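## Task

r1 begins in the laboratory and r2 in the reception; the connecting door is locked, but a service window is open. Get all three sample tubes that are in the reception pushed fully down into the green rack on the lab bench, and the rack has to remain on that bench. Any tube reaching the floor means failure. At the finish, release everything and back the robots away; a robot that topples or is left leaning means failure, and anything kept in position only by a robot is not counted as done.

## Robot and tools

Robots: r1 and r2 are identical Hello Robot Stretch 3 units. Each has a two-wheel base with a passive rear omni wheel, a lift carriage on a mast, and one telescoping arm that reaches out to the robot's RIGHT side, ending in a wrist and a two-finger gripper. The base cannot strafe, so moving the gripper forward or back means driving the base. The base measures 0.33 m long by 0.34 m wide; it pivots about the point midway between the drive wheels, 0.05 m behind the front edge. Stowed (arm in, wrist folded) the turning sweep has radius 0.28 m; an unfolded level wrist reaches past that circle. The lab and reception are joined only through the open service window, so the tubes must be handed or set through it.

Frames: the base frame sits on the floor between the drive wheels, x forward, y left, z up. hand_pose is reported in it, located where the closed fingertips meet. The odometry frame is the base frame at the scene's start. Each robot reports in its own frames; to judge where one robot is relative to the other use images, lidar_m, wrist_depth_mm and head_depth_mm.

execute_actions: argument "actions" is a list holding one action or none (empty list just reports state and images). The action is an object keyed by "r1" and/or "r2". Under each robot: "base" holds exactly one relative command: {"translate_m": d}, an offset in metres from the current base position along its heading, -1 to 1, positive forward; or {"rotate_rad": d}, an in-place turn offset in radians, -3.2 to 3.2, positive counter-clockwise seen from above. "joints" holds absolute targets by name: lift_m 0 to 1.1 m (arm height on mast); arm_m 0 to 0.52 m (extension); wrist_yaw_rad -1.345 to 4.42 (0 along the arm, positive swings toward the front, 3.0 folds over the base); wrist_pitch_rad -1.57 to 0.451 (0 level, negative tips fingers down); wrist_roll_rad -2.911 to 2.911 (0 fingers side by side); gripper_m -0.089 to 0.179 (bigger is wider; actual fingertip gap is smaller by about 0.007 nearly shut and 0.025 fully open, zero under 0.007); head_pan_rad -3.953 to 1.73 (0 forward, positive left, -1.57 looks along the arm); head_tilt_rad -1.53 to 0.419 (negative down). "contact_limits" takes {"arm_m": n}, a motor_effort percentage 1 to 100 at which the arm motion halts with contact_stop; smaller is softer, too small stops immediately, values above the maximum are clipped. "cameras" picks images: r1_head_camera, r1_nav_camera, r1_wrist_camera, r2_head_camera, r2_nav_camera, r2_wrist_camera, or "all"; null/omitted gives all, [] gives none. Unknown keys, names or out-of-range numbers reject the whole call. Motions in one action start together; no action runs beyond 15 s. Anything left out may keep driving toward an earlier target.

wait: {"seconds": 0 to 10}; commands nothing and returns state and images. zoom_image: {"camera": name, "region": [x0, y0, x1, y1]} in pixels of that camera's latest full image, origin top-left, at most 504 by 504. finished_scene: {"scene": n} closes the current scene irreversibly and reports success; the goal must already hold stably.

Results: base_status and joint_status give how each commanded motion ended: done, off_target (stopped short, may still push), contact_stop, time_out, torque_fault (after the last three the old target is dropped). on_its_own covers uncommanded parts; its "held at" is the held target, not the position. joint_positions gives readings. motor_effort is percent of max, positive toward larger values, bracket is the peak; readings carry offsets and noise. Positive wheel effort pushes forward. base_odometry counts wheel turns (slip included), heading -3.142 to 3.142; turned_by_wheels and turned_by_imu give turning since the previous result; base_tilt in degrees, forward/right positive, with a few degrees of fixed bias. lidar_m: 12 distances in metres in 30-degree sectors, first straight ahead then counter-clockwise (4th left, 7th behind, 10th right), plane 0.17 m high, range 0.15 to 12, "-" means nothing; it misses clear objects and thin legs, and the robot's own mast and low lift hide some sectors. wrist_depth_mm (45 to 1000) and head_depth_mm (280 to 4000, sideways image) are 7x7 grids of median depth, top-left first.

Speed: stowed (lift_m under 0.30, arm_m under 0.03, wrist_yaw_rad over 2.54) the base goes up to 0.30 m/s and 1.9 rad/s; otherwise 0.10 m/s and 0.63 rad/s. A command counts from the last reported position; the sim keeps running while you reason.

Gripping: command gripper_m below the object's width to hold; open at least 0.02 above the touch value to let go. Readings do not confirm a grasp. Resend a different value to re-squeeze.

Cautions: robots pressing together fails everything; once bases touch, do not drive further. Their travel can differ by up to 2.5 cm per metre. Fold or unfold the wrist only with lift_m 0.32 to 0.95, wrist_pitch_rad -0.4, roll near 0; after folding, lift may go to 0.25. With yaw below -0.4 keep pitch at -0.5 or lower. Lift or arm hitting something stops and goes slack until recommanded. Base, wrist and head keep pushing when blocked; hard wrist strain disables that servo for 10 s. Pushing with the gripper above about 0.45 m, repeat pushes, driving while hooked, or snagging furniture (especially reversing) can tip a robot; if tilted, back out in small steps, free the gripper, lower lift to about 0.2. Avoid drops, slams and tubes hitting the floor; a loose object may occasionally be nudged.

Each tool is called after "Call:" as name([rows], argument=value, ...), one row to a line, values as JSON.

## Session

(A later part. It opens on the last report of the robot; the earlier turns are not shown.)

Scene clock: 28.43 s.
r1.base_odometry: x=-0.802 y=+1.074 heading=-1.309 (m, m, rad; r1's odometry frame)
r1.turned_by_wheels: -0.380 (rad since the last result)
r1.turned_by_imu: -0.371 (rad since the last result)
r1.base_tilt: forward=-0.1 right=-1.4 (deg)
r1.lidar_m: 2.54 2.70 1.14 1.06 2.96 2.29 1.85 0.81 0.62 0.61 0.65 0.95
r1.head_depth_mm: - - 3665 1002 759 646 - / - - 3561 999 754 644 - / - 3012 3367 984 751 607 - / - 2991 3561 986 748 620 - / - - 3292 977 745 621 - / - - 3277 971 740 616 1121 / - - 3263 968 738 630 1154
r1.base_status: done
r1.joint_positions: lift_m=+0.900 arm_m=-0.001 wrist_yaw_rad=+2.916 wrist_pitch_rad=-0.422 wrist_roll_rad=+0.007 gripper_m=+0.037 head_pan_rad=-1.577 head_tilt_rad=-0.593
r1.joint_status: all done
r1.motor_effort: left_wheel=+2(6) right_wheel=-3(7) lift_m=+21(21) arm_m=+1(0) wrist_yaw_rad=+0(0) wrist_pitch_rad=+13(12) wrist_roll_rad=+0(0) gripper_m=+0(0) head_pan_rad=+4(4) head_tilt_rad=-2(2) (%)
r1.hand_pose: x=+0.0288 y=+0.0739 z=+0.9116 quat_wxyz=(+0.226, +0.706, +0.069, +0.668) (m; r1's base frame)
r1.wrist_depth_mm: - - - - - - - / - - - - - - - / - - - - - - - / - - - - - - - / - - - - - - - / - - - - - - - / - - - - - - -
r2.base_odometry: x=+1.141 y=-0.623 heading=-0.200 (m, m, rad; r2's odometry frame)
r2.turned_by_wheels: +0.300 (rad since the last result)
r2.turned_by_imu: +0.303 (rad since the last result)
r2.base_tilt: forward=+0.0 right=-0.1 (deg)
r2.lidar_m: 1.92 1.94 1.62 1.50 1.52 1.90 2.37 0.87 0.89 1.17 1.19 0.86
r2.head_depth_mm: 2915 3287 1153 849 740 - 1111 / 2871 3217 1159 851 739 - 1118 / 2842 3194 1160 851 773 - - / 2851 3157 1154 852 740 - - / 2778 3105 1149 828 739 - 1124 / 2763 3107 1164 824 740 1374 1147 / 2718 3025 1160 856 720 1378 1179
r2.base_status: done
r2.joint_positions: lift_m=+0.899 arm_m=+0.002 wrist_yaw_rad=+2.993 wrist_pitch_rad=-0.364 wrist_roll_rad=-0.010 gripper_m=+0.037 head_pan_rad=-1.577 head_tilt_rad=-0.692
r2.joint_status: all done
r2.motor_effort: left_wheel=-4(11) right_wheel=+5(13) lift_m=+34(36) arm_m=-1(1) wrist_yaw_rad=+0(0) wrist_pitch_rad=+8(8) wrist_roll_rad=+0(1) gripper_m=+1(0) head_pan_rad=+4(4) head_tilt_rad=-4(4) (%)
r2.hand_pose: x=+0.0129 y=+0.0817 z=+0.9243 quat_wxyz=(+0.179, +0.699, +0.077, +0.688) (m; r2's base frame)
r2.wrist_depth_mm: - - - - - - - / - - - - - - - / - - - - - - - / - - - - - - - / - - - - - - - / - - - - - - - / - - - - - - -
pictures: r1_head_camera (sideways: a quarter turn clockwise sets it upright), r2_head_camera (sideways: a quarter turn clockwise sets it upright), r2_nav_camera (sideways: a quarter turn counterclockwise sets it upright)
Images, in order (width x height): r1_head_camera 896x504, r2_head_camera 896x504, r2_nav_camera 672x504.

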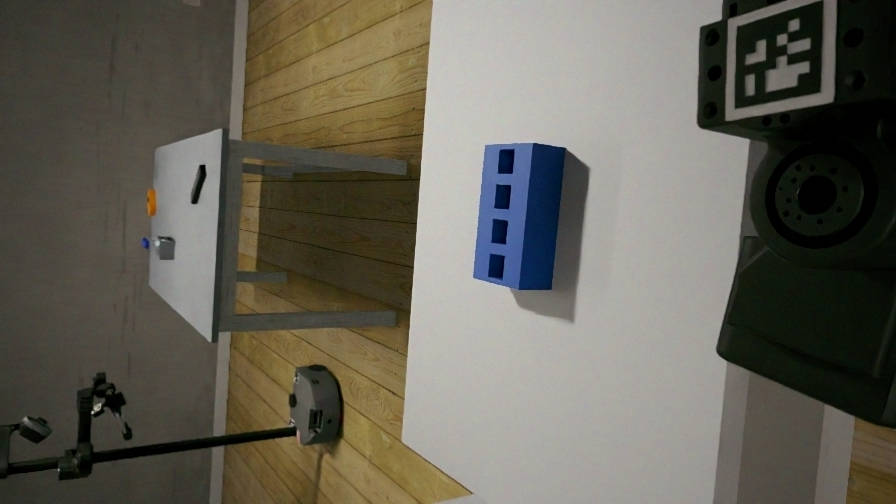

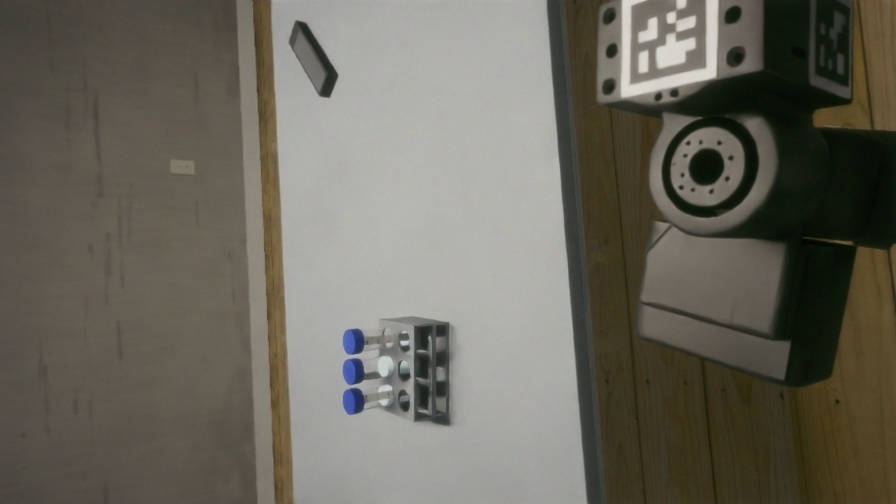

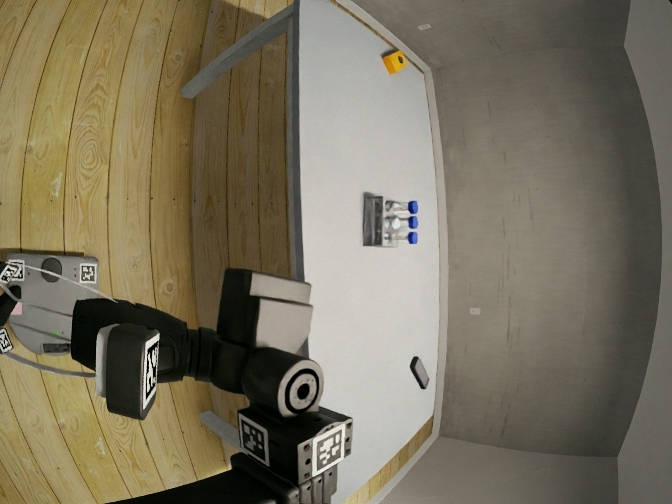

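Call:
execute_actions([
  {"r2":{"base":{"translate_m":0.2},"joints":{"wrist_yaw_rad":0,"lift_m":1.1,"gripper_m":0.179}},"r1":{"base":{"translate_m":0.3}}},
], cameras=[])

Call:
execute_actions([
  {"r2":{"joints":{"wrist_pitch_rad":-1.57,"wrist_roll_rad":1.57,"arm_m":0.4}},"r1":{"joints":{"wrist_yaw_rad":0,"lift_m":1.05,"gripper_m":0.179}}},
], cameras=["r2_head_camera","r2_wrist_camera"])

Scene clock: 33.50 s.
r1.base_odometry: x=-0.724 y=+0.784 heading=-1.309 (m, m, rad; r1's odometry frame)
r1.turned_by_wheels: +0.000 (rad since the last result)
r1.turned_by_imu: +0.001 (rad since the last result)
r1.base_tilt: forward=-0.1 right=-1.3 (deg)
r1.lidar_m: 2.24 2.38 1.05 1.03 1.13 2.59 1.92 0.84 0.65 0.64 0.68 0.99
r1.head_depth_mm: - - 3742 1001 760 647 - / - 3140 3304 993 754 643 - / - 3009 3540 990 752 621 - / - - 3340 985 751 622 - / 510 565 633 719 798 648 - / 515 570 637 724 838 996 1171 / 520 575 644 732 852 1017 1178
r1.base_status: done
r1.joint_positions: lift_m=+0.900 arm_m=-0.001 wrist_yaw_rad=+2.916 wrist_pitch_rad=-0.422 wrist_roll_rad=+0.007 gripper_m=+0.037 head_pan_rad=-1.577 head_tilt_rad=-0.593
r1.joint_status: not commanded
r1.motor_effort: left_wheel=+2(5) right_wheel=-3(3) lift_m=+21(21) arm_m=+0(0) wrist_yaw_rad=+0(1) wrist_pitch_rad=+13(13) wrist_roll_rad=+0(0) gripper_m=+0(1) head_pan_rad=+4(3) head_tilt_rad=-3(1) (%)
r1.hand_pose: x=+0.0288 y=+0.0739 z=+0.9116 quat_wxyz=(+0.226, +0.706, +0.069, +0.668) (m; r1's base frame)
r1.wrist_depth_mm: - - - - - - - / - - - - - - - / - - - - - - - / - - - - - - - / - - - - - - - / - - - - - - - / - - - - - - -
r2.base_odometry: x=+1.337 y=-0.662 heading=-0.200 (m, m, rad; r2's odometry frame)
r2.turned_by_wheels: +0.000 (rad since the last result)
r2.turned_by_imu: +0.000 (rad since the last result)
r2.base_tilt: forward=+0.0 right=+0.0 (deg)
r2.lidar_m: 1.72 1.74 1.64 1.52 1.54 1.93 2.58 1.02 1.24 1.15 1.16 0.70
r2.head_depth_mm: - - - - - 1377 1164 / - - - - - 1356 1164 / - - - - 1530 1371 1170 / 2751 3208 2189 821 717 1378 1173 / 2767 3139 1221 854 718 1378 1177 / 2729 3105 1160 857 719 1376 1174 / 2704 3008 1160 854 697 1374 1173
r2.base_status: done
r2.joint_positions: lift_m=+1.098 arm_m=+0.002 wrist_yaw_rad=+0.002 wrist_pitch_rad=-0.364 wrist_roll_rad=-0.010 gripper_m=+0.179 head_pan_rad=-1.577 head_tilt_rad=-0.692
r2.joint_status: all done
joint sent to its limit — the command would take r2.lift_m past its upper limit, so that joint was sent only as far as its limit.
r2.motor_effort: left_wheel=-5(7) right_wheel=+5(9) lift_m=+34(34) arm_m=-1(1) wrist_yaw_rad=-2(4) wrist_pitch_rad=+8(8) wrist_roll_rad=+0(0) gripper_m=+0(92) head_pan_rad=+4(4) head_tilt_rad=-5(4) (%)
r2.hand_pose: x=-0.0211 y=-0.3775 z=+1.1228 quat_wxyz=(+0.699, +0.130, -0.692, -0.127) (m; r2's base frame)
r2.wrist_depth_mm: - - - - - - - / - - - - - - - / - - - - - - - / - 968 950 970 948 973 - / 730 736 745 651 755 776 775 / 629 601 606 617 624 - 626 / - 509 515 516 515 505 532
pictures: none
No camera images: the call's "cameras" was empty. Leave "cameras" out to get every camera's image.

Scene clock: 37.63 s.
r1.base_odometry: x=-0.724 y=+0.784 heading=-1.309 (m, m, rad; r1's odometry frame)
r1.turned_by_wheels: +0.000 (rad since the last result)
r1.turned_by_imu: +0.000 (rad since the last result)
r1.base_tilt: forward=-0.1 right=-1.3 (deg)
r1.lidar_m: 2.24 2.38 1.04 1.03 1.12 2.60 1.92 0.84 0.65 0.64 0.68 0.99
r1.head_depth_mm: - - - - - - - / - 3098 - - - - - / - 2998 - - - - - / - - 3548 2312 - - 1162 / 510 565 634 718 827 935 1163 / 516 570 637 711 845 995 1167 / 521 575 645 734 848 1006 1177
r1.base_status: not commanded
r1.joint_positions: lift_m=+1.050 arm_m=-0.001 wrist_yaw_rad=+0.002 wrist_pitch_rad=-0.421 wrist_roll_rad=+0.007 gripper_m=+0.179 head_pan_rad=-1.577 head_tilt_rad=-0.593
r1.joint_status: all done
r1.motor_effort: left_wheel=+2(2) right_wheel=-4(3) lift_m=+21(23) arm_m=+1(0) wrist_yaw_rad=-2(1) wrist_pitch_rad=+12(12) wrist_roll_rad=+0(0) gripper_m=+0(84) head_pan_rad=+4(3) head_tilt_rad=-2(2) (%)
r1.hand_pose: x=-0.0210 y=-0.3683 z=+1.0618 quat_wxyz=(+0.690, +0.148, -0.693, -0.148) (m; r1's base frame)
r1.wrist_depth_mm: 368 361 353 - - - - / 400 391 382 - - - - / 436 427 417 - - - - / 482 471 456 766 777 769 773 / 539 517 502 620 624 567 627 / 598 583 560 520 517 514 526 / - 675 638 449 447 449 -
r2.base_odometry: x=+1.337 y=-0.662 heading=-0.200 (m, m, rad; r2's odometry frame)
r2.turned_by_wheels: +0.000 (rad since the last result)
r2.turned_by_imu: +0.000 (rad since the last result)
r2.base_tilt: forward=-0.1 right=+0.0 (deg)
r2.lidar_m: 1.72 1.74 1.64 1.52 1.54 1.92 2.57 1.02 1.23 1.15 1.16 0.70
r2.head_depth_mm: 2872 3253 1155 850 737 1365 1170 / 2914 3224 1152 854 739 1374 1173 / - 3238 1152 818 740 1368 1177 / 2766 3240 1156 822 717 1370 1165 / 2785 3081 1159 851 718 1369 1172 / 2744 3043 1159 853 718 1366 1171 / 2699 3034 1158 857 695 1379 1173
r2.base_status: not commanded
r2.joint_positions: lift_m=+1.098 arm_m=+0.400 wrist_yaw_rad=+0.000 wrist_pitch_rad=-1.548 wrist_roll_rad=+1.566 gripper_m=+0.179 head_pan_rad=-1.577 head_tilt_rad=-0.692
r2.joint_status: all done
joint sent to its limit — the command would take r2.wrist_pitch_rad past its lower limit, so that joint was sent only as far as its limit.
r2.motor_effort: left_wheel=-5(5) right_wheel=+6(5) lift_m=+34(34) arm_m=+2(4) wrist_yaw_rad=+0(2) wrist_pitch_rad=-4(8) wrist_roll_rad=+2(4) gripper_m=+0(0) head_pan_rad=+4(4) head_tilt_rad=-4(4) (%)
r2.hand_pose: x=-0.0215 y=-0.5261 z=+0.9799 quat_wxyz=(+0.002, +0.001, -0.715, -0.699) (m; r2's base frame)
r2.wrist_depth_mm: 344 351 352 358 - - - / 355 353 360 364 - - - / 361 363 366 373 - - - / 312 363 377 381 - - - / 310 358 386 386 - - - / - 395 392 401 - - - / - 400 404 407 - - -
pictures: r2_head_camera (sideways: a quarter turn clockwise sets it upright), r2_wrist_camera
Images, in order (width x height): r2_head_camera 896x504, r2_wrist_camera 644x364.

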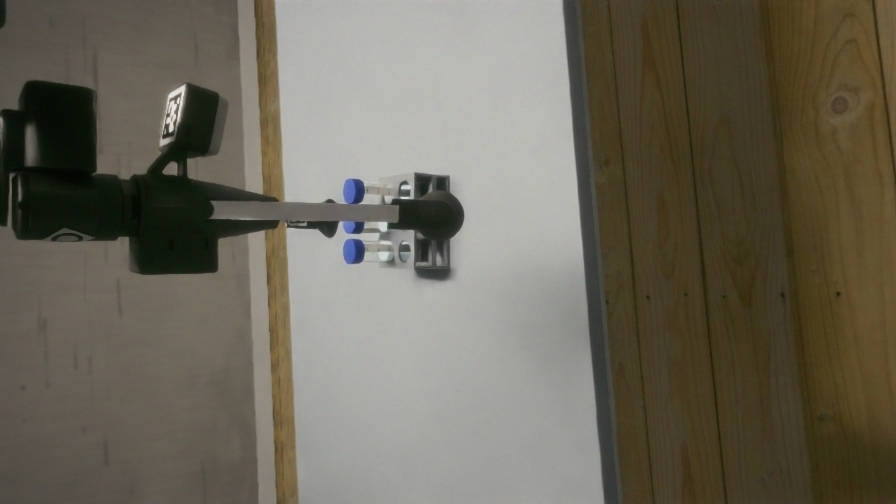

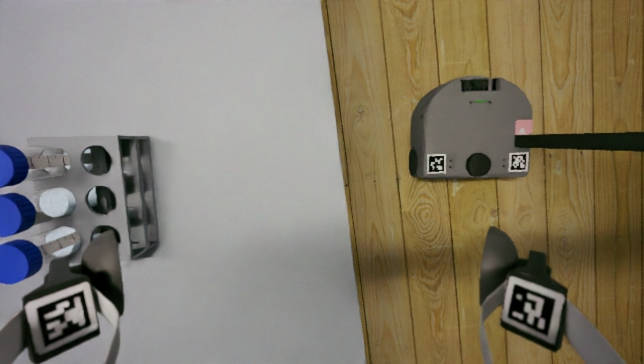

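Call:
execute_actions([
  {"r2":{"joints":{"wrist_pitch_rad":-0.15,"wrist_roll_rad":0,"arm_m":0.18}},"r1":{"joints":{"wrist_pitch_rad":-0.15}}},
], cameras=[])

Call:
execute_actions([
  {"r2":{"joints":{"lift_m":0.75}}},
], cameras=["r2_head_camera","r2_wrist_camera"])

Scene clock: 40.93 s.
r1.base_odometry: x=-0.724 y=+0.784 heading=-1.309 (m, m, rad; r1's odometry frame)
r1.turned_by_wheels: +0.000 (rad since the last result)
r1.turned_by_imu: +0.000 (rad since the last result)
r1.base_tilt: forward=-0.1 right=-1.3 (deg)
r1.lidar_m: 2.24 2.38 1.04 1.03 1.12 2.59 1.92 0.84 0.65 0.64 0.68 0.99
r1.head_depth_mm: - - - - - - 1134 / - 3137 3953 - - - 1168 / - 2979 - - - - 1162 / - - 3823 - - - 1162 / 509 565 632 715 800 932 1153 / 515 571 632 736 839 991 1172 / 520 575 645 733 847 1010 1169
r1.base_status: not commanded
r1.joint_positions: lift_m=+1.050 arm_m=-0.001 wrist_yaw_rad=+0.002 wrist_pitch_rad=-0.176 wrist_roll_rad=+0.007 gripper_m=+0.179 head_pan_rad=-1.577 head_tilt_rad=-0.593
r1.joint_status: all done
r1.motor_effort: left_wheel=+2(2) right_wheel=-3(3) lift_m=+21(21) arm_m=+0(1) wrist_yaw_rad=-1(1) wrist_pitch_rad=+15(14) wrist_roll_rad=+0(0) gripper_m=+0(0) head_pan_rad=+4(3) head_tilt_rad=-2(2) (%)
r1.hand_pose: x=-0.0209 y=-0.3924 z=+1.1201 quat_wxyz=(+0.702, +0.063, -0.706, -0.062) (m; r1's base frame)
r1.wrist_depth_mm: 370 360 349 - - - - / 385 378 368 - - - - / 407 398 386 - - - - / 427 417 405 - - - - / 450 441 430 - - - - / 475 462 453 722 724 730 761 / - 495 474 588 589 531 -
r2.base_odometry: x=+1.337 y=-0.662 heading=-0.200 (m, m, rad; r2's odometry frame)
r2.turned_by_wheels: +0.000 (rad since the last result)
r2.turned_by_imu: +0.000 (rad since the last result)
r2.base_tilt: forward=+0.0 right=-0.1 (deg)
r2.lidar_m: 1.72 1.74 1.64 1.52 1.54 1.92 2.57 1.02 1.24 1.15 1.17 0.70
r2.head_depth_mm: - 3392 1153 849 739 1380 1167 / - 3359 1152 849 739 1374 1170 / - - 1158 820 740 1374 1171 / 2772 3195 1154 819 716 1376 1171 / 2751 3151 1157 852 718 1368 1164 / 2726 3061 1156 857 717 1359 1178 / 2689 3079 1162 856 698 1376 1175
r2.base_status: not commanded
r2.joint_positions: lift_m=+1.098 arm_m=+0.180 wrist_yaw_rad=+0.000 wrist_pitch_rad=-0.175 wrist_roll_rad=+0.005 gripper_m=+0.179 head_pan_rad=-1.577 head_tilt_rad=-0.692
r2.joint_status: all done
r2.motor_effort: left_wheel=-5(4) right_wheel=+5(5) lift_m=+34(34) arm_m=-4(4) wrist_yaw_rad=+0(0) wrist_pitch_rad=+12(12) wrist_roll_rad=-3(4) gripper_m=+1(0) head_pan_rad=+4(4) head_tilt_rad=-5(5) (%)
r2.hand_pose: x=-0.0215 y=-0.5734 z=+1.1684 quat_wxyz=(+0.703, +0.062, -0.706, -0.062) (m; r2's base frame)
r2.wrist_depth_mm: - - - - - - - / - - - - - - - / - - - - - - - / - - - - - - - / - - - - - - - / - 805 806 779 782 - 769 / - 634 640 632 618 598 613
pictures: none
No camera images: the call's "cameras" was empty. Leave "cameras" out to get every camera's image.

Scene clock: 44.93 s.
r1.base_odometry: x=-0.724 y=+0.784 heading=-1.309 (m, m, rad; r1's odometry frame)
r1.turned_by_wheels: +0.000 (rad since the last result)
r1.turned_by_imu: +0.000 (rad since the last result)
r1.base_tilt: forward=-0.1 right=-1.3 (deg)
r1.lidar_m: 2.24 2.38 1.04 1.03 1.12 2.60 1.92 0.84 0.65 0.64 0.68 0.99
r1.head_depth_mm: - - - - - - 1137 / - 3120 3882 - - - 1177 / - 3055 - - - - 1166 / - - 3844 - - - 1158 / 508 566 633 716 801 933 1156 / 516 569 633 736 838 992 1172 / 520 577 645 734 848 1014 1179
r1.base_status: not commanded
r1.joint_positions: lift_m=+1.050 arm_m=-0.001 wrist_yaw_rad=+0.002 wrist_pitch_rad=-0.176 wrist_roll_rad=+0.007 gripper_m=+0.179 head_pan_rad=-1.577 head_tilt_rad=-0.593
r1.joint_status: not commanded
r1.motor_effort: left_wheel=+2(2) right_wheel=-3(3) lift_m=+21(21) arm_m=+1(0) wrist_yaw_rad=-1(1) wrist_pitch_rad=+15(15) wrist_roll_rad=+0(0) gripper_m=+1(1) head_pan_rad=+3(4) head_tilt_rad=-2(2) (%)
r1.hand_pose: x=-0.0209 y=-0.3924 z=+1.1201 quat_wxyz=(+0.702, +0.063, -0.706, -0.062) (m; r1's base frame)
r1.wrist_depth_mm: 368 362 352 - - - - / 386 378 370 - - - - / 405 397 384 - - - - / 426 417 406 - - - - / 453 437 429 - - - - / 473 463 452 714 724 734 777 / - 499 474 584 585 537 -
r2.base_odometry: x=+1.337 y=-0.662 heading=-0.200 (m, m, rad; r2's odometry frame)
r2.turned_by_wheels: +0.000 (rad since the last result)
r2.turned_by_imu: +0.000 (rad since the last result)
r2.base_tilt: forward=+0.0 right=+0.0 (deg)
r2.lidar_m: 1.72 1.74 1.64 1.52 1.54 1.93 2.57 1.02 1.24 1.15 1.16 0.70
r2.head_depth_mm: 2867 3243 1153 847 728 - - / 2851 3209 1154 853 - 1305 1172 / 2840 3202 1151 831 - 1302 1175 / 2814 3167 1146 821 720 1336 1169 / 2786 3128 1161 856 720 1371 1174 / 2725 3082 1164 853 715 1378 1172 / 2730 3032 1160 857 699 1379 1171
r2.base_status: not commanded
r2.joint_positions: lift_m=+0.751 arm_m=+0.180 wrist_yaw_rad=+0.000 wrist_pitch_rad=-0.174 wrist_roll_rad=+0.005 gripper_m=+0.179 head_pan_rad=-1.577 head_tilt_rad=-0.692
r2.joint_status: all done
r2.motor_effort: left_wheel=-5(4) right_wheel=+5(6) lift_m=+11(31) arm_m=-4(4) wrist_yaw_rad=+0(0) wrist_pitch_rad=+11(12) wrist_roll_rad=-3(3) gripper_m=+1(1) head_pan_rad=+4(4) head_tilt_rad=-4(4) (%)
r2.hand_pose: x=-0.0215 y=-0.5734 z=+0.8212 quat_wxyz=(+0.703, +0.062, -0.706, -0.062) (m; r2's base frame)
r2.wrist_depth_mm: - - - - - - - / - - - - - - - / - - - 650 - 887 876 / 475 465 393 340 454 455 456 / 315 315 299 306 308 327 304 / - 235 234 234 233 - 232 / - 188 188 188 187 179 186
pictures: r2_head_camera (sideways: a quarter turn clockwise sets it upright), r2_wrist_camera
Images, in order (width x height): r2_head_camera 896x504, r2_wrist_camera 644x364.

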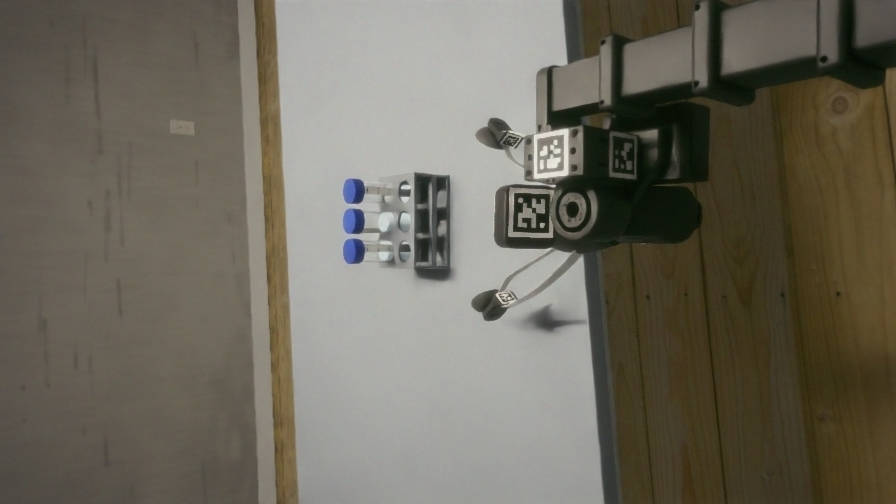

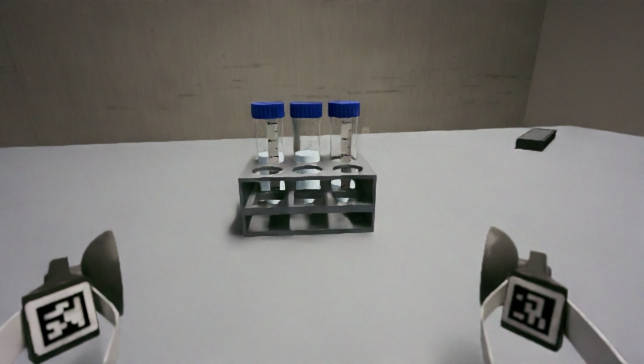

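Call:
execute_actions([
  {"r2":{"joints":{"lift_m":0.74,"arm_m":0.34}}},
], cameras=["r2_head_camera","r2_wrist_camera"])

Scene clock: 47.60 s.
r1.base_odometry: x=-0.724 y=+0.784 heading=-1.309 (m, m, rad; r1's odometry frame)
r1.turned_by_wheels: +0.000 (rad since the last result)
r1.turned_by_imu: +0.000 (rad since the last result)
r1.base_tilt: forward=-0.2 right=-1.3 (deg)
r1.lidar_m: 2.24 2.39 1.04 1.04 1.12 2.59 1.92 0.84 0.65 0.64 0.68 0.99
r1.head_depth_mm: - - - - - - 1139 / - 3143 3905 - - - 1165 / - 3008 - - - - 1163 / - - 3894 - - - 1166 / 510 564 632 719 797 931 1159 / 515 569 634 739 837 1000 1170 / 520 574 645 734 851 1014 1179
r1.base_status: not commanded
r1.joint_positions: lift_m=+1.050 arm_m=-0.001 wrist_yaw_rad=+0.002 wrist_pitch_rad=-0.176 wrist_roll_rad=+0.007 gripper_m=+0.179 head_pan_rad=-1.577 head_tilt_rad=-0.593
r1.joint_status: not commanded
r1.motor_effort: left_wheel=+2(2) right_wheel=-3(3) lift_m=+21(22) arm_m=+0(0) wrist_yaw_rad=-2(2) wrist_pitch_rad=+14(15) wrist_roll_rad=+0(0) gripper_m=-1(0) head_pan_rad=+4(3) head_tilt_rad=-3(2) (%)
r1.hand_pose: x=-0.0209 y=-0.3924 z=+1.1201 quat_wxyz=(+0.702, +0.063, -0.706, -0.062) (m; r1's base frame)
r1.wrist_depth_mm: 367 360 351 - - - - / 386 380 367 - - - - / 406 398 385 - - - - / 430 417 405 - - - - / 451 439 429 - - - - / 474 460 450 731 718 736 768 / - 494 476 582 590 528 -
r2.base_odometry: x=+1.337 y=-0.662 heading=-0.200 (m, m, rad; r2's odometry frame)
r2.turned_by_wheels: +0.000 (rad since the last result)
r2.turned_by_imu: +0.000 (rad since the last result)
r2.base_tilt: forward=+0.0 right=+0.0 (deg)
r2.lidar_m: 1.72 1.74 1.64 1.52 1.54 1.93 2.57 1.02 1.24 1.15 1.16 0.70
r2.head_depth_mm: 2910 3253 1144 848 725 1408 - / 2837 3184 1152 920 - 1332 1144 / 2825 3187 1157 - 761 1370 1172 / 2796 3077 1157 835 719 1379 1175 / 2746 3122 1156 851 719 1372 1176 / 2746 3073 1159 855 720 1376 1176 / 2738 3032 1157 851 695 1370 1171
r2.base_status: not commanded
r2.joint_positions: lift_m=+0.741 arm_m=+0.340 wrist_yaw_rad=+0.000 wrist_pitch_rad=-0.174 wrist_roll_rad=+0.005 gripper_m=+0.179 head_pan_rad=-1.577 head_tilt_rad=-0.692
r2.joint_status: all done
r2.motor_effort: left_wheel=-4(5) right_wheel=+5(5) lift_m=+11(12) arm_m=+2(3) wrist_yaw_rad=+0(0) wrist_pitch_rad=+11(11) wrist_roll_rad=-3(3) gripper_m=+0(0) head_pan_rad=+4(4) head_tilt_rad=-4(5) (%)
r2.hand_pose: x=-0.0215 y=-0.7329 z=+0.8112 quat_wxyz=(+0.703, +0.062, -0.706, -0.062) (m; r2's base frame)
r2.wrist_depth_mm: - - - - - - - / - - - - - - - / - - 171 173 597 - - / 442 437 431 432 387 419 421 / 293 292 174 173 185 302 282 / - 208 169 182 161 - 215 / - 172 156 155 157 166 172
pictures: r2_head_camera (sideways: a quarter turn clockwise sets it upright), r2_wrist_camera
Images, in order (width x height): r2_head_camera 896x504, r2_wrist_camera 644x364.

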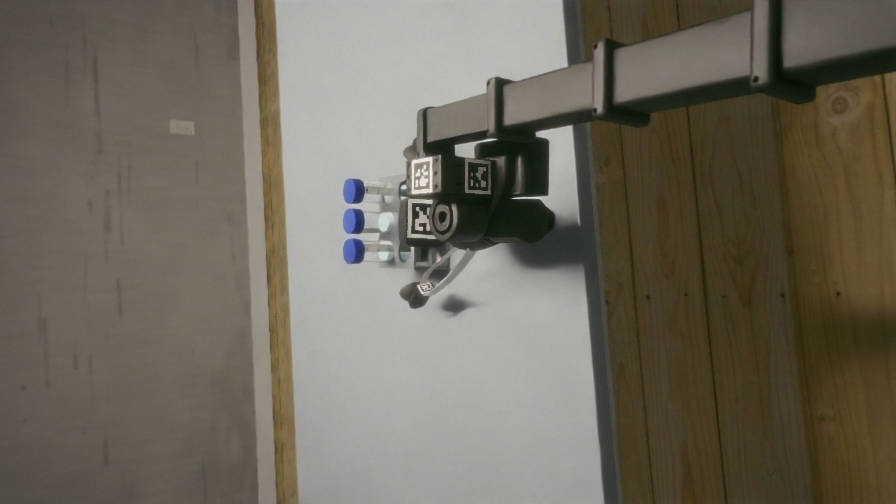

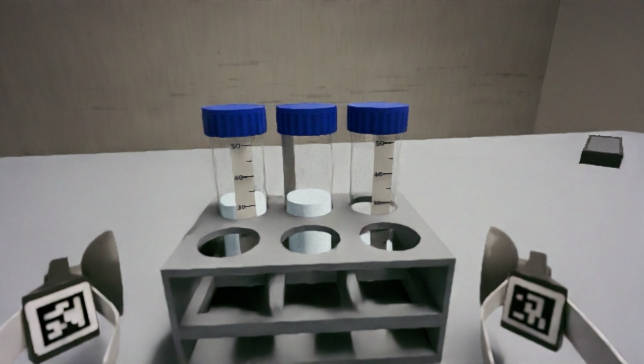

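Tips seem high and at the front edge.

Call:
execute_actions([
  {"r2":{"joints":{"lift_m":0.72,"arm_m":0.375}}},
], cameras=[])

Call:
execute_actions([
  {"r2":{"joints":{"gripper_m":0.09}}},
], cameras=[])

Call:
execute_actions([
  {"r2":{"joints":{"lift_m":0.76}}},
], cameras=["r2_head_camera","r2_wrist_camera"])

Scene clock: 49.20 s.
r1.base_odometry: x=-0.724 y=+0.784 heading=-1.309 (m, m, rad; r1's odometry frame)
r1.turned_by_wheels: +0.000 (rad since the last result)
r1.turned_by_imu: +0.000 (rad since the last result)
r1.base_tilt: forward=-0.2 right=-1.3 (deg)
r1.lidar_m: 2.23 2.38 1.04 1.03 1.13 2.59 1.92 0.84 0.65 0.64 0.68 0.99
r1.head_depth_mm: - - - - - - 1137 / - 3080 3836 - - - 1170 / - 3061 - - - - 1160 / - - 3750 - - - 1165 / 509 566 632 715 795 934 1166 / 515 569 633 736 843 1000 1178 / 519 575 644 735 847 1012 1172
r1.base_status: not commanded
r1.joint_positions: lift_m=+1.050 arm_m=-0.001 wrist_yaw_rad=+0.002 wrist_pitch_rad=-0.176 wrist_roll_rad=+0.007 gripper_m=+0.179 head_pan_rad=-1.577 head_tilt_rad=-0.593
r1.joint_status: not commanded
r1.motor_effort: left_wheel=+2(2) right_wheel=-3(3) lift_m=+21(21) arm_m=+0(0) wrist_yaw_rad=-2(1) wrist_pitch_rad=+15(15) wrist_roll_rad=+0(0) gripper_m=+0(0) head_pan_rad=+4(4) head_tilt_rad=-3(3) (%)
r1.hand_pose: x=-0.0209 y=-0.3924 z=+1.1201 quat_wxyz=(+0.702, +0.063, -0.706, -0.062) (m; r1's base frame)
r1.wrist_depth_mm: 368 364 349 - - - - / 384 378 370 - - - - / 405 397 385 - - - - / 427 416 407 - - - - / 453 440 430 - - - - / 476 464 453 720 727 723 760 / - 495 472 584 593 533 -
r2.base_odometry: x=+1.337 y=-0.662 heading=-0.200 (m, m, rad; r2's odometry frame)
r2.turned_by_wheels: +0.000 (rad since the last result)
r2.turned_by_imu: +0.000 (rad since the last result)
r2.base_tilt: forward=-0.1 right=-0.1 (deg)
r2.lidar_m: 1.72 1.75 1.64 1.52 1.54 1.93 2.57 1.02 1.24 1.15 1.16 0.70
r2.head_depth_mm: 2870 3249 1147 850 738 1407 - / 2843 3198 1150 884 - 1337 1147 / 2816 3140 1154 - 735 1375 1170 / 2789 3119 1159 820 715 1379 1172 / 2761 3155 1153 853 716 1366 1177 / 2752 3047 1159 857 719 1366 1170 / 2705 3054 1163 853 698 1389 1174
r2.base_status: not commanded
r2.joint_positions: lift_m=+0.721 arm_m=+0.375 wrist_yaw_rad=+0.000 wrist_pitch_rad=-0.174 wrist_roll_rad=+0.005 gripper_m=+0.179 head_pan_rad=-1.577 head_tilt_rad=-0.692
r2.joint_status: all done
r2.motor_effort: left_wheel=-5(5) right_wheel=+5(5) lift_m=+12(12) arm_m=+3(4) wrist_yaw_rad=+1(1) wrist_pitch_rad=+11(11) wrist_roll_rad=-3(3) gripper_m=+1(1) head_pan_rad=+4(4) head_tilt_rad=-5(5) (%)
r2.hand_pose: x=-0.0216 y=-0.7679 z=+0.7912 quat_wxyz=(+0.703, +0.061, -0.706, -0.062) (m; r2's base frame)
r2.wrist_depth_mm: - - - - - - - / - - 133 136 - - - / - - 613 - 591 - 695 / 372 373 157 166 180 359 354 / 249 144 133 137 131 242 242 / - 103 145 150 153 116 183 / - 111 115 119 119 139 147
pictures: none
No camera images: the call's "cameras" was empty. Leave "cameras" out to get every camera's image.

Scene clock: 50.57 s.
r1.base_odometry: x=-0.724 y=+0.784 heading=-1.309 (m, m, rad; r1's odometry frame)
r1.turned_by_wheels: +0.000 (rad since the last result)
r1.turned_by_imu: +0.000 (rad since the last result)
r1.base_tilt: forward=-0.1 right=-1.3 (deg)
r1.lidar_m: 2.23 2.38 1.04 1.04 1.12 2.59 1.92 0.84 0.65 0.64 0.68 0.99
r1.head_depth_mm: - - - - - - 1140 / - 3100 3903 - - - 1169 / - 3047 - - - - 1163 / - - 3875 - - - 1160 / 510 568 631 716 798 935 1157 / 516 570 635 735 842 994 1176 / 519 576 645 734 848 1011 1173
r1.base_status: not commanded
r1.joint_positions: lift_m=+1.050 arm_m=-0.001 wrist_yaw_rad=+0.002 wrist_pitch_rad=-0.176 wrist_roll_rad=+0.007 gripper_m=+0.179 head_pan_rad=-1.577 head_tilt_rad=-0.593
r1.joint_status: not commanded
r1.motor_effort: left_wheel=+2(2) right_wheel=-3(3) lift_m=+21(21) arm_m=+0(0) wrist_yaw_rad=-1(1) wrist_pitch_rad=+15(15) wrist_roll_rad=+0(0) gripper_m=+0(1) head_pan_rad=+3(3) head_tilt_rad=-2(2) (%)
r1.hand_pose: x=-0.0209 y=-0.3924 z=+1.1201 quat_wxyz=(+0.702, +0.063, -0.706, -0.062) (m; r1's base frame)
r1.wrist_depth_mm: 367 361 353 - - - - / 387 379 368 - - - - / 404 397 386 - - - - / 428 416 407 - - - - / 446 437 428 - - - - / 473 464 448 719 726 731 757 / - 491 471 583 583 529 -
r2.base_odometry: x=+1.337 y=-0.662 heading=-0.200 (m, m, rad; r2's odometry frame)
r2.turned_by_wheels: +0.000 (rad since the last result)
r2.turned_by_imu: +0.000 (rad since the last result)
r2.base_tilt: forward=+0.0 right=+0.0 (deg)
r2.lidar_m: 1.72 1.75 1.64 1.52 1.54 1.93 2.57 1.02 1.24 1.15 1.16 0.70
r2.head_depth_mm: 2875 3302 1157 849 739 1405 - / 2904 3170 1153 885 - 1347 1144 / 2866 3129 1150 - 734 1372 1168 / 2804 3124 1157 843 717 1368 1172 / 2798 3112 1162 851 718 1375 1171 / 2724 3124 1158 853 718 1371 1171 / 2724 3032 1166 856 698 1373 1180
r2.base_status: not commanded
r2.joint_positions: lift_m=+0.721 arm_m=+0.375 wrist_yaw_rad=+0.001 wrist_pitch_rad=-0.172 wrist_roll_rad=-0.001 gripper_m=+0.092 head_pan_rad=-1.577 head_tilt_rad=-0.692
r2.joint_status: all done
r2.motor_effort: left_wheel=-4(5) right_wheel=+5(5) lift_m=+11(11) arm_m=+2(3) wrist_yaw_rad=-1(0) wrist_pitch_rad=+10(11) wrist_roll_rad=+0(3) gripper_m=-35(99) head_pan_rad=+4(4) head_tilt_rad=-5(4) (%)
r2.hand_pose: x=-0.0213 y=-0.7680 z=+0.7916 quat_wxyz=(+0.705, +0.061, -0.704, -0.061) (m; r2's base frame)
r2.wrist_depth_mm: - - - - - - - / - - 136 145 - - - / - - - - 614 - 716 / 369 371 156 166 199 365 366 / 248 248 138 129 138 245 245 / 196 107 153 155 145 151 184 / - 129 120 132 140 143 148
pictures: none
No camera images: the call's "cameras" was empty. Leave "cameras" out to get every camera's image.

Scene clock: 51.73 s.
r1.base_odometry: x=-0.724 y=+0.784 heading=-1.309 (m, m, rad; r1's odometry frame)
r1.turned_by_wheels: +0.000 (rad since the last result)
r1.turned_by_imu: +0.000 (rad since the last result)
r1.base_tilt: forward=-0.1 right=-1.3 (deg)
r1.lidar_m: 2.24 2.39 1.04 1.03 1.12 2.59 1.92 0.84 0.65 0.64 0.68 0.99
r1.head_depth_mm: - - - - - - 1141 / - 3127 3896 - - - 1168 / - 2935 - - - - 1169 / - - 3804 - - - 1163 / 510 566 633 718 799 933 1158 / 516 569 631 737 841 991 1179 / 521 576 644 732 846 1010 1174
r1.base_status: not commanded
r1.joint_positions: lift_m=+1.050 arm_m=-0.001 wrist_yaw_rad=+0.002 wrist_pitch_rad=-0.176 wrist_roll_rad=+0.007 gripper_m=+0.179 head_pan_rad=-1.577 head_tilt_rad=-0.593
r1.joint_status: not commanded
r1.motor_effort: left_wheel=+2(2) right_wheel=-3(3) lift_m=+21(21) arm_m=+0(1) wrist_yaw_rad=-1(1) wrist_pitch_rad=+15(15) wrist_roll_rad=+0(0) gripper_m=+0(1) head_pan_rad=+4(4) head_tilt_rad=-2(2) (%)
r1.hand_pose: x=-0.0209 y=-0.3924 z=+1.1201 quat_wxyz=(+0.702, +0.063, -0.706, -0.062) (m; r1's base frame)
r1.wrist_depth_mm: 369 361 350 - - - - / 385 379 368 - - - - / 404 397 388 - - - - / 427 416 404 - - - - / 450 437 431 - - - - / 474 462 452 726 732 728 771 / - 496 474 581 586 538 -
r2.base_odometry: x=+1.337 y=-0.662 heading=-0.200 (m, m, rad; r2's odometry frame)
r2.turned_by_wheels: +0.000 (rad since the last result)
r2.turned_by_imu: +0.000 (rad since the last result)
r2.base_tilt: forward=+0.0 right=+0.0 (deg)
r2.lidar_m: 1.72 1.74 1.64 1.52 1.54 1.93 2.57 1.02 1.23 1.15 1.16 0.70
r2.head_depth_mm: 2873 3314 1152 848 739 - - / 2836 3233 1148 883 728 1379 1166 / 2822 3180 1152 - 741 1374 1172 / 2787 3134 1155 823 717 1367 1171 / 2775 3087 1156 852 719 1380 1172 / 2729 3076 1159 853 721 1374 1173 / 2730 3022 1163 854 697 1380 1173
r2.base_status: not commanded
r2.joint_positions: lift_m=+0.759 arm_m=+0.375 wrist_yaw_rad=+0.001 wrist_pitch_rad=-0.179 wrist_roll_rad=-0.001 gripper_m=+0.098 head_pan_rad=-1.577 head_tilt_rad=-0.692
r2.joint_status: all done
r2.on_its_own: gripper_m is held at +0.097, not at your +0.090, by its stall guard, which is still easing
r2.motor_effort: left_wheel=-4(4) right_wheel=+5(5) lift_m=+35(35) arm_m=+2(3) wrist_yaw_rad=+0(1) wrist_pitch_rad=+14(14) wrist_roll_rad=+0(0) gripper_m=-17(35) head_pan_rad=+4(4) head_tilt_rad=-4(4) (%)
r2.hand_pose: x=-0.0213 y=-0.7676 z=+0.8286 quat_wxyz=(+0.705, +0.064, -0.704, -0.063) (m; r2's base frame)
r2.wrist_depth_mm: - - - - - - - / - - - - - - - / - - - 190 - - - / 479 473 397 436 476 476 456 / 321 325 286 283 178 342 320 / 258 122 166 173 153 237 243 / - 122 125 140 146 180 194
pictures: r2_head_camera (sideways: a quarter turn clockwise sets it upright), r2_wrist_camera
Images, in order (width x height): r2_head_camera 896x504, r2_wrist_camera 644x364.

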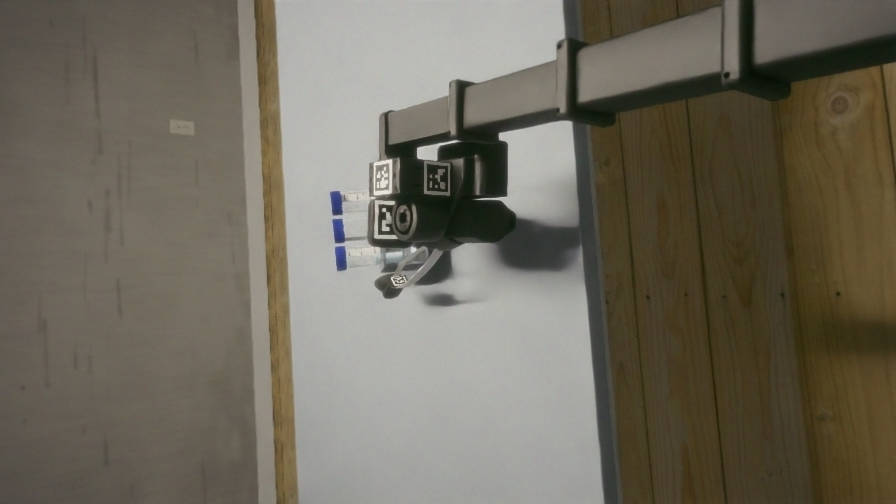

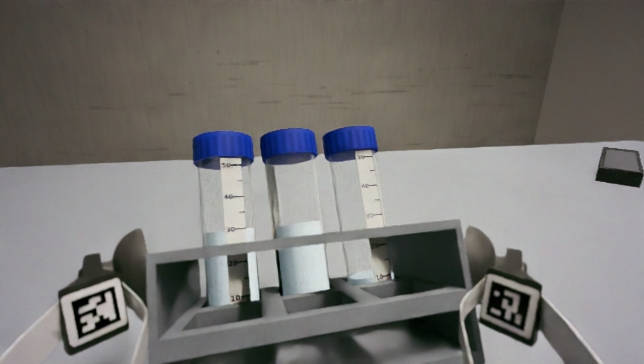

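Call:
execute_actions([
  {"r2":{"joints":{"lift_m":0.72}}},
], cameras=[])

Call:
execute_actions([
  {"r2":{"joints":{"gripper_m":0.179}}},
], cameras=[])

Call:
execute_actions([
  {"r2":{"joints":{"arm_m":0.405,"lift_m":0.73}}},
], cameras=["r2_wrist_camera"])

Call:
execute_actions([
  {"r2":{"joints":{"gripper_m":0.105}}},
], cameras=[])

Call:
execute_actions([
  {"r2":{"joints":{"lift_m":0.77}}},
], cameras=["r2_wrist_camera"])

Scene clock: 53.27 s.
r1.base_odometry: x=-0.724 y=+0.784 heading=-1.309 (m, m, rad; r1's odometry frame)
r1.turned_by_wheels: +0.000 (rad since the last result)
r1.turned_by_imu: +0.000 (rad since the last result)
r1.base_tilt: forward=-0.1 right=-1.3 (deg)
r1.lidar_m: 2.24 2.38 1.04 1.03 1.12 2.59 1.92 0.84 0.65 0.64 0.68 0.99
r1.head_depth_mm: - - - - - - 1142 / - 3077 3877 - - - 1163 / - 3024 - - - - 1160 / - - 3780 - - - 1157 / 511 567 631 714 797 938 1162 / 516 569 631 733 836 997 1171 / 521 575 646 735 848 1012 1179
r1.base_status: not commanded
r1.joint_positions: lift_m=+1.050 arm_m=-0.001 wrist_yaw_rad=+0.002 wrist_pitch_rad=-0.176 wrist_roll_rad=+0.007 gripper_m=+0.179 head_pan_rad=-1.577 head_tilt_rad=-0.593
r1.joint_status: not commanded
r1.motor_effort: left_wheel=+2(2) right_wheel=-3(3) lift_m=+21(21) arm_m=+0(0) wrist_yaw_rad=-1(2) wrist_pitch_rad=+15(15) wrist_roll_rad=+0(0) gripper_m=+1(0) head_pan_rad=+4(3) head_tilt_rad=-3(3) (%)
r1.hand_pose: x=-0.0209 y=-0.3924 z=+1.1201 quat_wxyz=(+0.702, +0.063, -0.706, -0.062) (m; r1's base frame)
r1.wrist_depth_mm: 369 362 352 - - - - / 385 377 367 - - - - / 403 397 386 - - - - / 429 417 407 - - - - / 452 437 432 - - - - / 476 462 451 719 735 735 773 / - 493 471 582 585 535 -
r2.base_odometry: x=+1.337 y=-0.662 heading=-0.200 (m, m, rad; r2's odometry frame)
r2.turned_by_wheels: +0.000 (rad since the last result)
r2.turned_by_imu: +0.000 (rad since the last result)
r2.base_tilt: forward=-0.1 right=+0.0 (deg)
r2.lidar_m: 1.72 1.74 1.64 1.52 1.54 1.93 2.57 1.02 1.23 1.15 1.17 0.70
r2.head_depth_mm: 2898 3318 1144 850 737 1399 - / 2840 3290 1155 878 - 1347 1151 / 2807 3185 1153 - 733 1375 1176 / 2830 3102 1150 850 715 1368 1170 / 2781 3097 1153 850 718 1383 1173 / 2748 3088 1159 852 718 1372 1164 / 2711 3022 1155 850 698 1379 1172
r2.base_status: not commanded
r2.joint_positions: lift_m=+0.721 arm_m=+0.375 wrist_yaw_rad=+0.000 wrist_pitch_rad=-0.158 wrist_roll_rad=+0.002 gripper_m=+0.102 head_pan_rad=-1.577 head_tilt_rad=-0.693
r2.joint_status: all done
r2.on_its_own: gripper_m is held at +0.101, not at your +0.090, by its stall guard, which is not easing now
r2.motor_effort: left_wheel=-3(4) right_wheel=+4(6) lift_m=+10(31) arm_m=-1(1) wrist_yaw_rad=+0(2) wrist_pitch_rad=+4(14) wrist_roll_rad=-1(1) gripper_m=-21(30) head_pan_rad=+4(4) head_tilt_rad=-4(4) (%)
r2.hand_pose: x=-0.0214 y=-0.7692 z=+0.7953 quat_wxyz=(+0.705, +0.056, -0.705, -0.056) (m; r2's base frame)
r2.wrist_depth_mm: - - - - - - - / - - - 164 - - - / - - - - 667 - - / 399 397 177 185 353 387 380 / 261 243 149 147 136 254 255 / 195 135 161 160 143 201 191 / - 143 142 142 146 147 152
pictures: none
No camera images: the call's "cameras" was empty. Leave "cameras" out to get every camera's image.

Scene clock: 54.53 s.
r1.base_odometry: x=-0.724 y=+0.784 heading=-1.309 (m, m, rad; r1's odometry frame)
r1.turned_by_wheels: +0.000 (rad since the last result)
r1.turned_by_imu: +0.000 (rad since the last result)
r1.base_tilt: forward=-0.1 right=-1.3 (deg)
r1.lidar_m: 2.24 2.39 1.04 1.03 1.12 2.59 1.92 0.84 0.65 0.64 0.68 0.99
r1.head_depth_mm: - - - - - - 1139 / - 3120 3900 - - - 1165 / - 3006 - - - - 1163 / - - 3770 - - - 1167 / 509 564 633 718 801 932 1159 / 515 570 631 734 840 997 1178 / 519 577 644 732 849 1010 1178
r1.base_status: not commanded
r1.joint_positions: lift_m=+1.050 arm_m=-0.001 wrist_yaw_rad=+0.002 wrist_pitch_rad=-0.176 wrist_roll_rad=+0.007 gripper_m=+0.179 head_pan_rad=-1.577 head_tilt_rad=-0.593
r1.joint_status: not commanded
r1.motor_effort: left_wheel=+3(2) right_wheel=-3(3) lift_m=+21(21) arm_m=+0(0) wrist_yaw_rad=-1(1) wrist_pitch_rad=+15(15) wrist_roll_rad=+0(0) gripper_m=+0(0) head_pan_rad=+4(4) head_tilt_rad=-1(3) (%)
r1.hand_pose: x=-0.0209 y=-0.3924 z=+1.1201 quat_wxyz=(+0.702, +0.063, -0.706, -0.062) (m; r1's base frame)
r1.wrist_depth_mm: 370 361 351 - - - - / 385 377 367 - - - - / 405 396 387 - - - - / 425 417 402 - - - - / 448 437 431 - - - - / 472 461 454 723 729 731 773 / - 495 476 579 590 533 -
r2.base_odometry: x=+1.337 y=-0.662 heading=-0.200 (m, m, rad; r2's odometry frame)
r2.turned_by_wheels: +0.000 (rad since the last result)
r2.turned_by_imu: +0.000 (rad since the last result)
r2.base_tilt: forward=+0.0 right=-0.2 (deg)
r2.lidar_m: 1.72 1.74 1.64 1.52 1.54 1.93 2.57 1.02 1.23 1.15 1.16 0.70
r2.head_depth_mm: 2900 3267 1150 848 736 1403 - / 2829 3220 1149 901 - 1335 1152 / 2820 3201 1151 - 733 1382 1168 / 2799 3193 1154 848 714 1362 1172 / 2770 3095 1161 852 717 1373 1177 / 2732 3036 1159 854 717 1363 1169 / 2694 2977 1157 852 698 1379 1170
r2.base_status: not commanded
r2.joint_positions: lift_m=+0.721 arm_m=+0.375 wrist_yaw_rad=+0.000 wrist_pitch_rad=-0.166 wrist_roll_rad=+0.002 gripper_m=+0.179 head_pan_rad=-1.577 head_tilt_rad=-0.693
r2.joint_status: all done
r2.motor_effort: left_wheel=-4(3) right_wheel=+4(5) lift_m=+11(11) arm_m=-1(0) wrist_yaw_rad=+1(1) wrist_pitch_rad=+7(8) wrist_roll_rad=-1(1) gripper_m=+0(92) head_pan_rad=+4(4) head_tilt_rad=-4(4) (%)
r2.hand_pose: x=-0.0216 y=-0.7687 z=+0.7932 quat_wxyz=(+0.704, +0.059, -0.705, -0.059) (m; r2's base frame)
r2.wrist_depth_mm: - - - - - - - / - - 161 163 - - - / - - - - - - - / 382 384 169 170 340 371 369 / 255 223 165 169 141 267 249 / - 141 148 139 143 - 186 / - 146 144 144 144 144 150
pictures: none
No camera images: the call's "cameras" was empty. Leave "cameras" out to get every camera's image.

Scene clock: 55.73 s.
r1.base_odometry: x=-0.724 y=+0.784 heading=-1.309 (m, m, rad; r1's odometry frame)
r1.turned_by_wheels: +0.000 (rad since the last result)
r1.turned_by_imu: +0.000 (rad since the last result)
r1.base_tilt: forward=-0.1 right=-1.3 (deg)
r1.lidar_m: 2.23 2.38 1.04 1.03 1.12 2.59 1.92 0.84 0.65 0.64 0.68 0.99
r1.head_depth_mm: - - - - - - 1136 / - 3126 3923 - - - 1168 / - 3027 - - - - 1174 / - - 3809 - - - 1156 / 508 565 632 716 798 933 1158 / 514 571 632 734 835 993 1169 / 520 575 647 733 852 1012 1181
r1.base_status: not commanded
r1.joint_positions: lift_m=+1.050 arm_m=-0.001 wrist_yaw_rad=+0.002 wrist_pitch_rad=-0.176 wrist_roll_rad=+0.007 gripper_m=+0.179 head_pan_rad=-1.577 head_tilt_rad=-0.593
r1.joint_status: not commanded
r1.motor_effort: left_wheel=+3(2) right_wheel=-3(3) lift_m=+21(21) arm_m=+0(0) wrist_yaw_rad=-1(2) wrist_pitch_rad=+15(15) wrist_roll_rad=+0(0) gripper_m=+0(1) head_pan_rad=+4(4) head_tilt_rad=-2(2) (%)
r1.hand_pose: x=-0.0209 y=-0.3924 z=+1.1201 quat_wxyz=(+0.702, +0.063, -0.706, -0.062) (m; r1's base frame)
r1.wrist_depth_mm: 368 362 352 - - - - / 389 378 370 - - - - / 404 395 386 - - - - / 425 418 404 - - - - / 449 437 428 - - - - / 474 462 453 717 735 727 766 / - 495 474 582 587 533 -
r2.base_odometry: x=+1.337 y=-0.662 heading=-0.200 (m, m, rad; r2's odometry frame)
r2.turned_by_wheels: +0.000 (rad since the last result)
r2.turned_by_imu: +0.000 (rad since the last result)
r2.base_tilt: forward=-0.1 right=+0.0 (deg)
r2.lidar_m: 1.72 1.74 1.64 1.52 1.54 1.93 2.57 1.02 1.24 1.15 1.16 0.70
r2.head_depth_mm: 2885 3271 1150 846 739 1401 - / 2911 3213 1149 880 738 1356 1157 / 2833 3179 1154 - 741 1363 1170 / 2824 3147 1160 833 719 1369 1172 / 2758 3096 1151 851 719 1370 1171 / 2756 3086 1154 853 720 1370 1172 / 2677 2997 1158 854 697 1375 1172
r2.base_status: not commanded
r2.joint_positions: lift_m=+0.729 arm_m=+0.405 wrist_yaw_rad=+0.001 wrist_pitch_rad=-0.167 wrist_roll_rad=+0.002 gripper_m=+0.179 head_pan_rad=-1.577 head_tilt_rad=-0.693
r2.joint_status: all done
r2.motor_effort: left_wheel=-3(4) right_wheel=+4(4) lift_m=+34(36) arm_m=+3(2) wrist_yaw_rad=+0(1) wrist_pitch_rad=+8(8) wrist_roll_rad=-1(1) gripper_m=+0(0) head_pan_rad=+4(4) head_tilt_rad=-4(4) (%)
r2.hand_pose: x=-0.0213 y=-0.7983 z=+0.8017 quat_wxyz=(+0.704, +0.059, -0.705, -0.059) (m; r2's base frame)
r2.wrist_depth_mm: - - - - - - - / - - - - - - - / - - 142 575 565 - - / 413 408 406 404 366 403 395 / 272 270 151 151 154 286 265 / - 112 112 139 117 116 200 / - 122 128 122 122 151 160
pictures: r2_wrist_camera
Images, in order (width x height): r2_wrist_camera 644x364.

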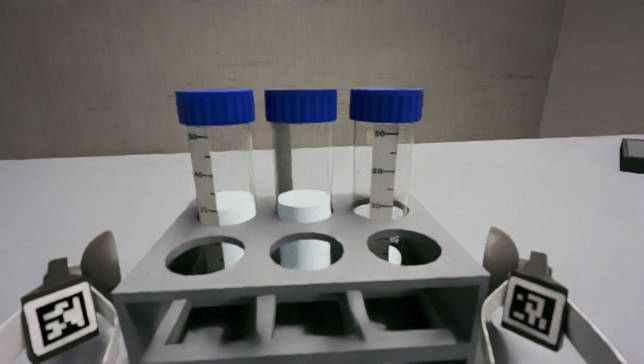

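Scene clock: 56.97 s.
r1.base_odometry: x=-0.724 y=+0.784 heading=-1.309 (m, m, rad; r1's odometry frame)
r1.turned_by_wheels: +0.000 (rad since the last result)
r1.turned_by_imu: +0.000 (rad since the last result)
r1.base_tilt: forward=-0.1 right=-1.3 (deg)
r1.lidar_m: 2.24 2.38 1.04 1.03 1.12 2.59 1.92 0.84 0.65 0.64 0.68 0.99
r1.head_depth_mm: - - - - - - 1139 / - 3124 3960 - - - 1171 / - 2999 - - - - 1164 / - - 3819 - - - 1166 / 509 567 632 717 802 933 1156 / 515 570 633 738 837 992 1174 / 520 575 644 735 854 1010 1176
r1.base_status: not commanded
r1.joint_positions: lift_m=+1.050 arm_m=-0.001 wrist_yaw_rad=+0.002 wrist_pitch_rad=-0.176 wrist_roll_rad=+0.007 gripper_m=+0.179 head_pan_rad=-1.577 head_tilt_rad=-0.593
r1.joint_status: not commanded
r1.motor_effort: left_wheel=+2(2) right_wheel=-3(3) lift_m=+21(21) arm_m=+1(0) wrist_yaw_rad=-1(1) wrist_pitch_rad=+14(14) wrist_roll_rad=+0(0) gripper_m=+1(1) head_pan_rad=+3(4) head_tilt_rad=-2(3) (%)
r1.hand_pose: x=-0.0209 y=-0.3924 z=+1.1201 quat_wxyz=(+0.702, +0.063, -0.706, -0.062) (m; r1's base frame)
r1.wrist_depth_mm: 370 359 351 - - - - / 386 376 371 - - - - / 405 400 385 - - - - / 426 418 405 - - - - / 452 436 434 - - - - / 476 463 453 723 722 720 775 / - 492 473 581 594 534 -
r2.base_odometry: x=+1.337 y=-0.662 heading=-0.200 (m, m, rad; r2's odometry frame)
r2.turned_by_wheels: +0.000 (rad since the last result)
r2.turned_by_imu: +0.000 (rad since the last result)
r2.base_tilt: forward=+0.1 right=-0.1 (deg)
r2.lidar_m: 1.72 1.74 1.64 1.52 1.54 1.93 2.57 1.02 1.23 1.15 1.16 0.70
r2.head_depth_mm: 2873 3296 1147 848 737 1411 - / 2874 3181 1152 881 741 1359 1154 / 2830 3215 1151 - 738 1361 1170 / 2741 3154 1155 835 716 1365 1176 / 2759 3111 1157 853 717 1377 1172 / 2715 3048 1154 854 719 1373 1176 / 2714 3014 1160 856 697 1381 1172
r2.base_status: not commanded
r2.joint_positions: lift_m=+0.729 arm_m=+0.405 wrist_yaw_rad=+0.000 wrist_pitch_rad=-0.167 wrist_roll_rad=+0.002 gripper_m=+0.106 head_pan_rad=-1.577 head_tilt_rad=-0.693
r2.joint_status: all done
r2.motor_effort: left_wheel=-4(3) right_wheel=+4(5) lift_m=+34(34) arm_m=+2(3) wrist_yaw_rad=+0(0) wrist_pitch_rad=+8(8) wrist_roll_rad=-2(1) gripper_m=-21(100) head_pan_rad=+4(4) head_tilt_rad=-4(4) (%)
r2.hand_pose: x=-0.0214 y=-0.7984 z=+0.8017 quat_wxyz=(+0.704, +0.059, -0.705, -0.059) (m; r2's base frame)
r2.wrist_depth_mm: - - - - - - - / - - - - - - - / - - 586 576 - - - / 412 410 192 192 364 400 398 / 270 272 154 158 156 268 266 / 209 137 162 170 159 211 200 / - 149 144 144 143 155 161
pictures: none
No camera images: the call's "cameras" was empty. Leave "cameras" out to get every camera's image.

Scene clock: 58.13 s.
r1.base_odometry: x=-0.724 y=+0.784 heading=-1.309 (m, m, rad; r1's odometry frame)
r1.turned_by_wheels: +0.000 (rad since the last result)
r1.turned_by_imu: +0.000 (rad since the last result)
r1.base_tilt: forward=-0.1 right=-1.3 (deg)
r1.lidar_m: 2.23 2.38 1.04 1.03 1.12 2.59 1.91 0.84 0.65 0.64 0.68 0.99
r1.head_depth_mm: - - - - - - 1140 / - 3125 3871 - - - 1163 / - 2973 - - - - 1167 / - - 3718 - - - 1174 / 510 565 633 713 800 932 1160 / 515 570 631 733 837 994 1172 / 519 575 645 731 850 1013 1167
r1.base_status: not commanded
r1.joint_positions: lift_m=+1.050 arm_m=-0.001 wrist_yaw_rad=+0.002 wrist_pitch_rad=-0.176 wrist_roll_rad=+0.007 gripper_m=+0.179 head_pan_rad=-1.577 head_tilt_rad=-0.593
r1.joint_status: not commanded
r1.motor_effort: left_wheel=+2(2) right_wheel=-3(3) lift_m=+21(21) arm_m=+1(1) wrist_yaw_rad=-1(2) wrist_pitch_rad=+15(14) wrist_roll_rad=+0(0) gripper_m=+0(1) head_pan_rad=+4(4) head_tilt_rad=-3(2) (%)
r1.hand_pose: x=-0.0209 y=-0.3924 z=+1.1201 quat_wxyz=(+0.702, +0.063, -0.706, -0.062) (m; r1's base frame)
r1.wrist_depth_mm: 368 361 351 - - - - / 388 381 366 - - - - / 407 396 389 - - - - / 428 415 407 - - - - / 448 443 430 - - - - / 473 466 454 724 724 725 771 / - 494 474 584 591 534 -
r2.base_odometry: x=+1.337 y=-0.662 heading=-0.200 (m, m, rad; r2's odometry frame)
r2.turned_by_wheels: +0.000 (rad since the last result)
r2.turned_by_imu: +0.000 (rad since the last result)
r2.base_tilt: forward=+0.0 right=+0.0 (deg)
r2.lidar_m: 1.72 1.74 1.63 1.52 1.54 1.93 2.57 1.03 1.24 1.15 1.16 0.70
r2.head_depth_mm: 2907 3292 1146 850 736 - - / 2841 3229 1150 881 1522 1367 1172 / 2810 3211 1218 789 742 1380 1169 / 2816 3132 1185 819 716 1372 1173 / 2729 3074 1156 850 715 1382 1171 / 2754 3067 1153 851 719 1377 1173 / 2727 3069 1157 855 696 1374 1180
r2.base_status: not commanded
r2.joint_positions: lift_m=+0.769 arm_m=+0.405 wrist_yaw_rad=+0.000 wrist_pitch_rad=-0.194 wrist_roll_rad=+0.002 gripper_m=+0.106 head_pan_rad=-1.577 head_tilt_rad=-0.693
r2.joint_status: all done
r2.motor_effort: left_wheel=-3(3) right_wheel=+4(4) lift_m=+36(35) arm_m=+2(2) wrist_yaw_rad=+0(0) wrist_pitch_rad=+20(20) wrist_roll_rad=-2(2) gripper_m=-20(21) head_pan_rad=+4(4) head_tilt_rad=-5(5) (%)
r2.hand_pose: x=-0.0214 y=-0.7965 z=+0.8351 quat_wxyz=(+0.703, +0.069, -0.704, -0.069) (m; r2's base frame)
r2.wrist_depth_mm: - - - - - - - / - - - - - - - / - - - - - - - / 488 483 442 443 438 470 449 / 334 333 184 201 193 328 326 / 259 137 175 178 166 263 250 / - 149 131 146 144 194 202
pictures: r2_wrist_camera
Images, in order (width x height): r2_wrist_camera 644x364.

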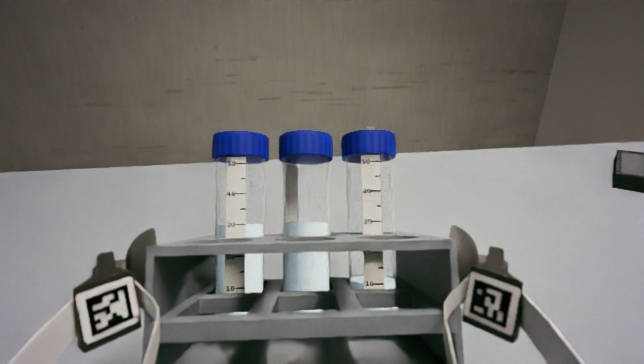

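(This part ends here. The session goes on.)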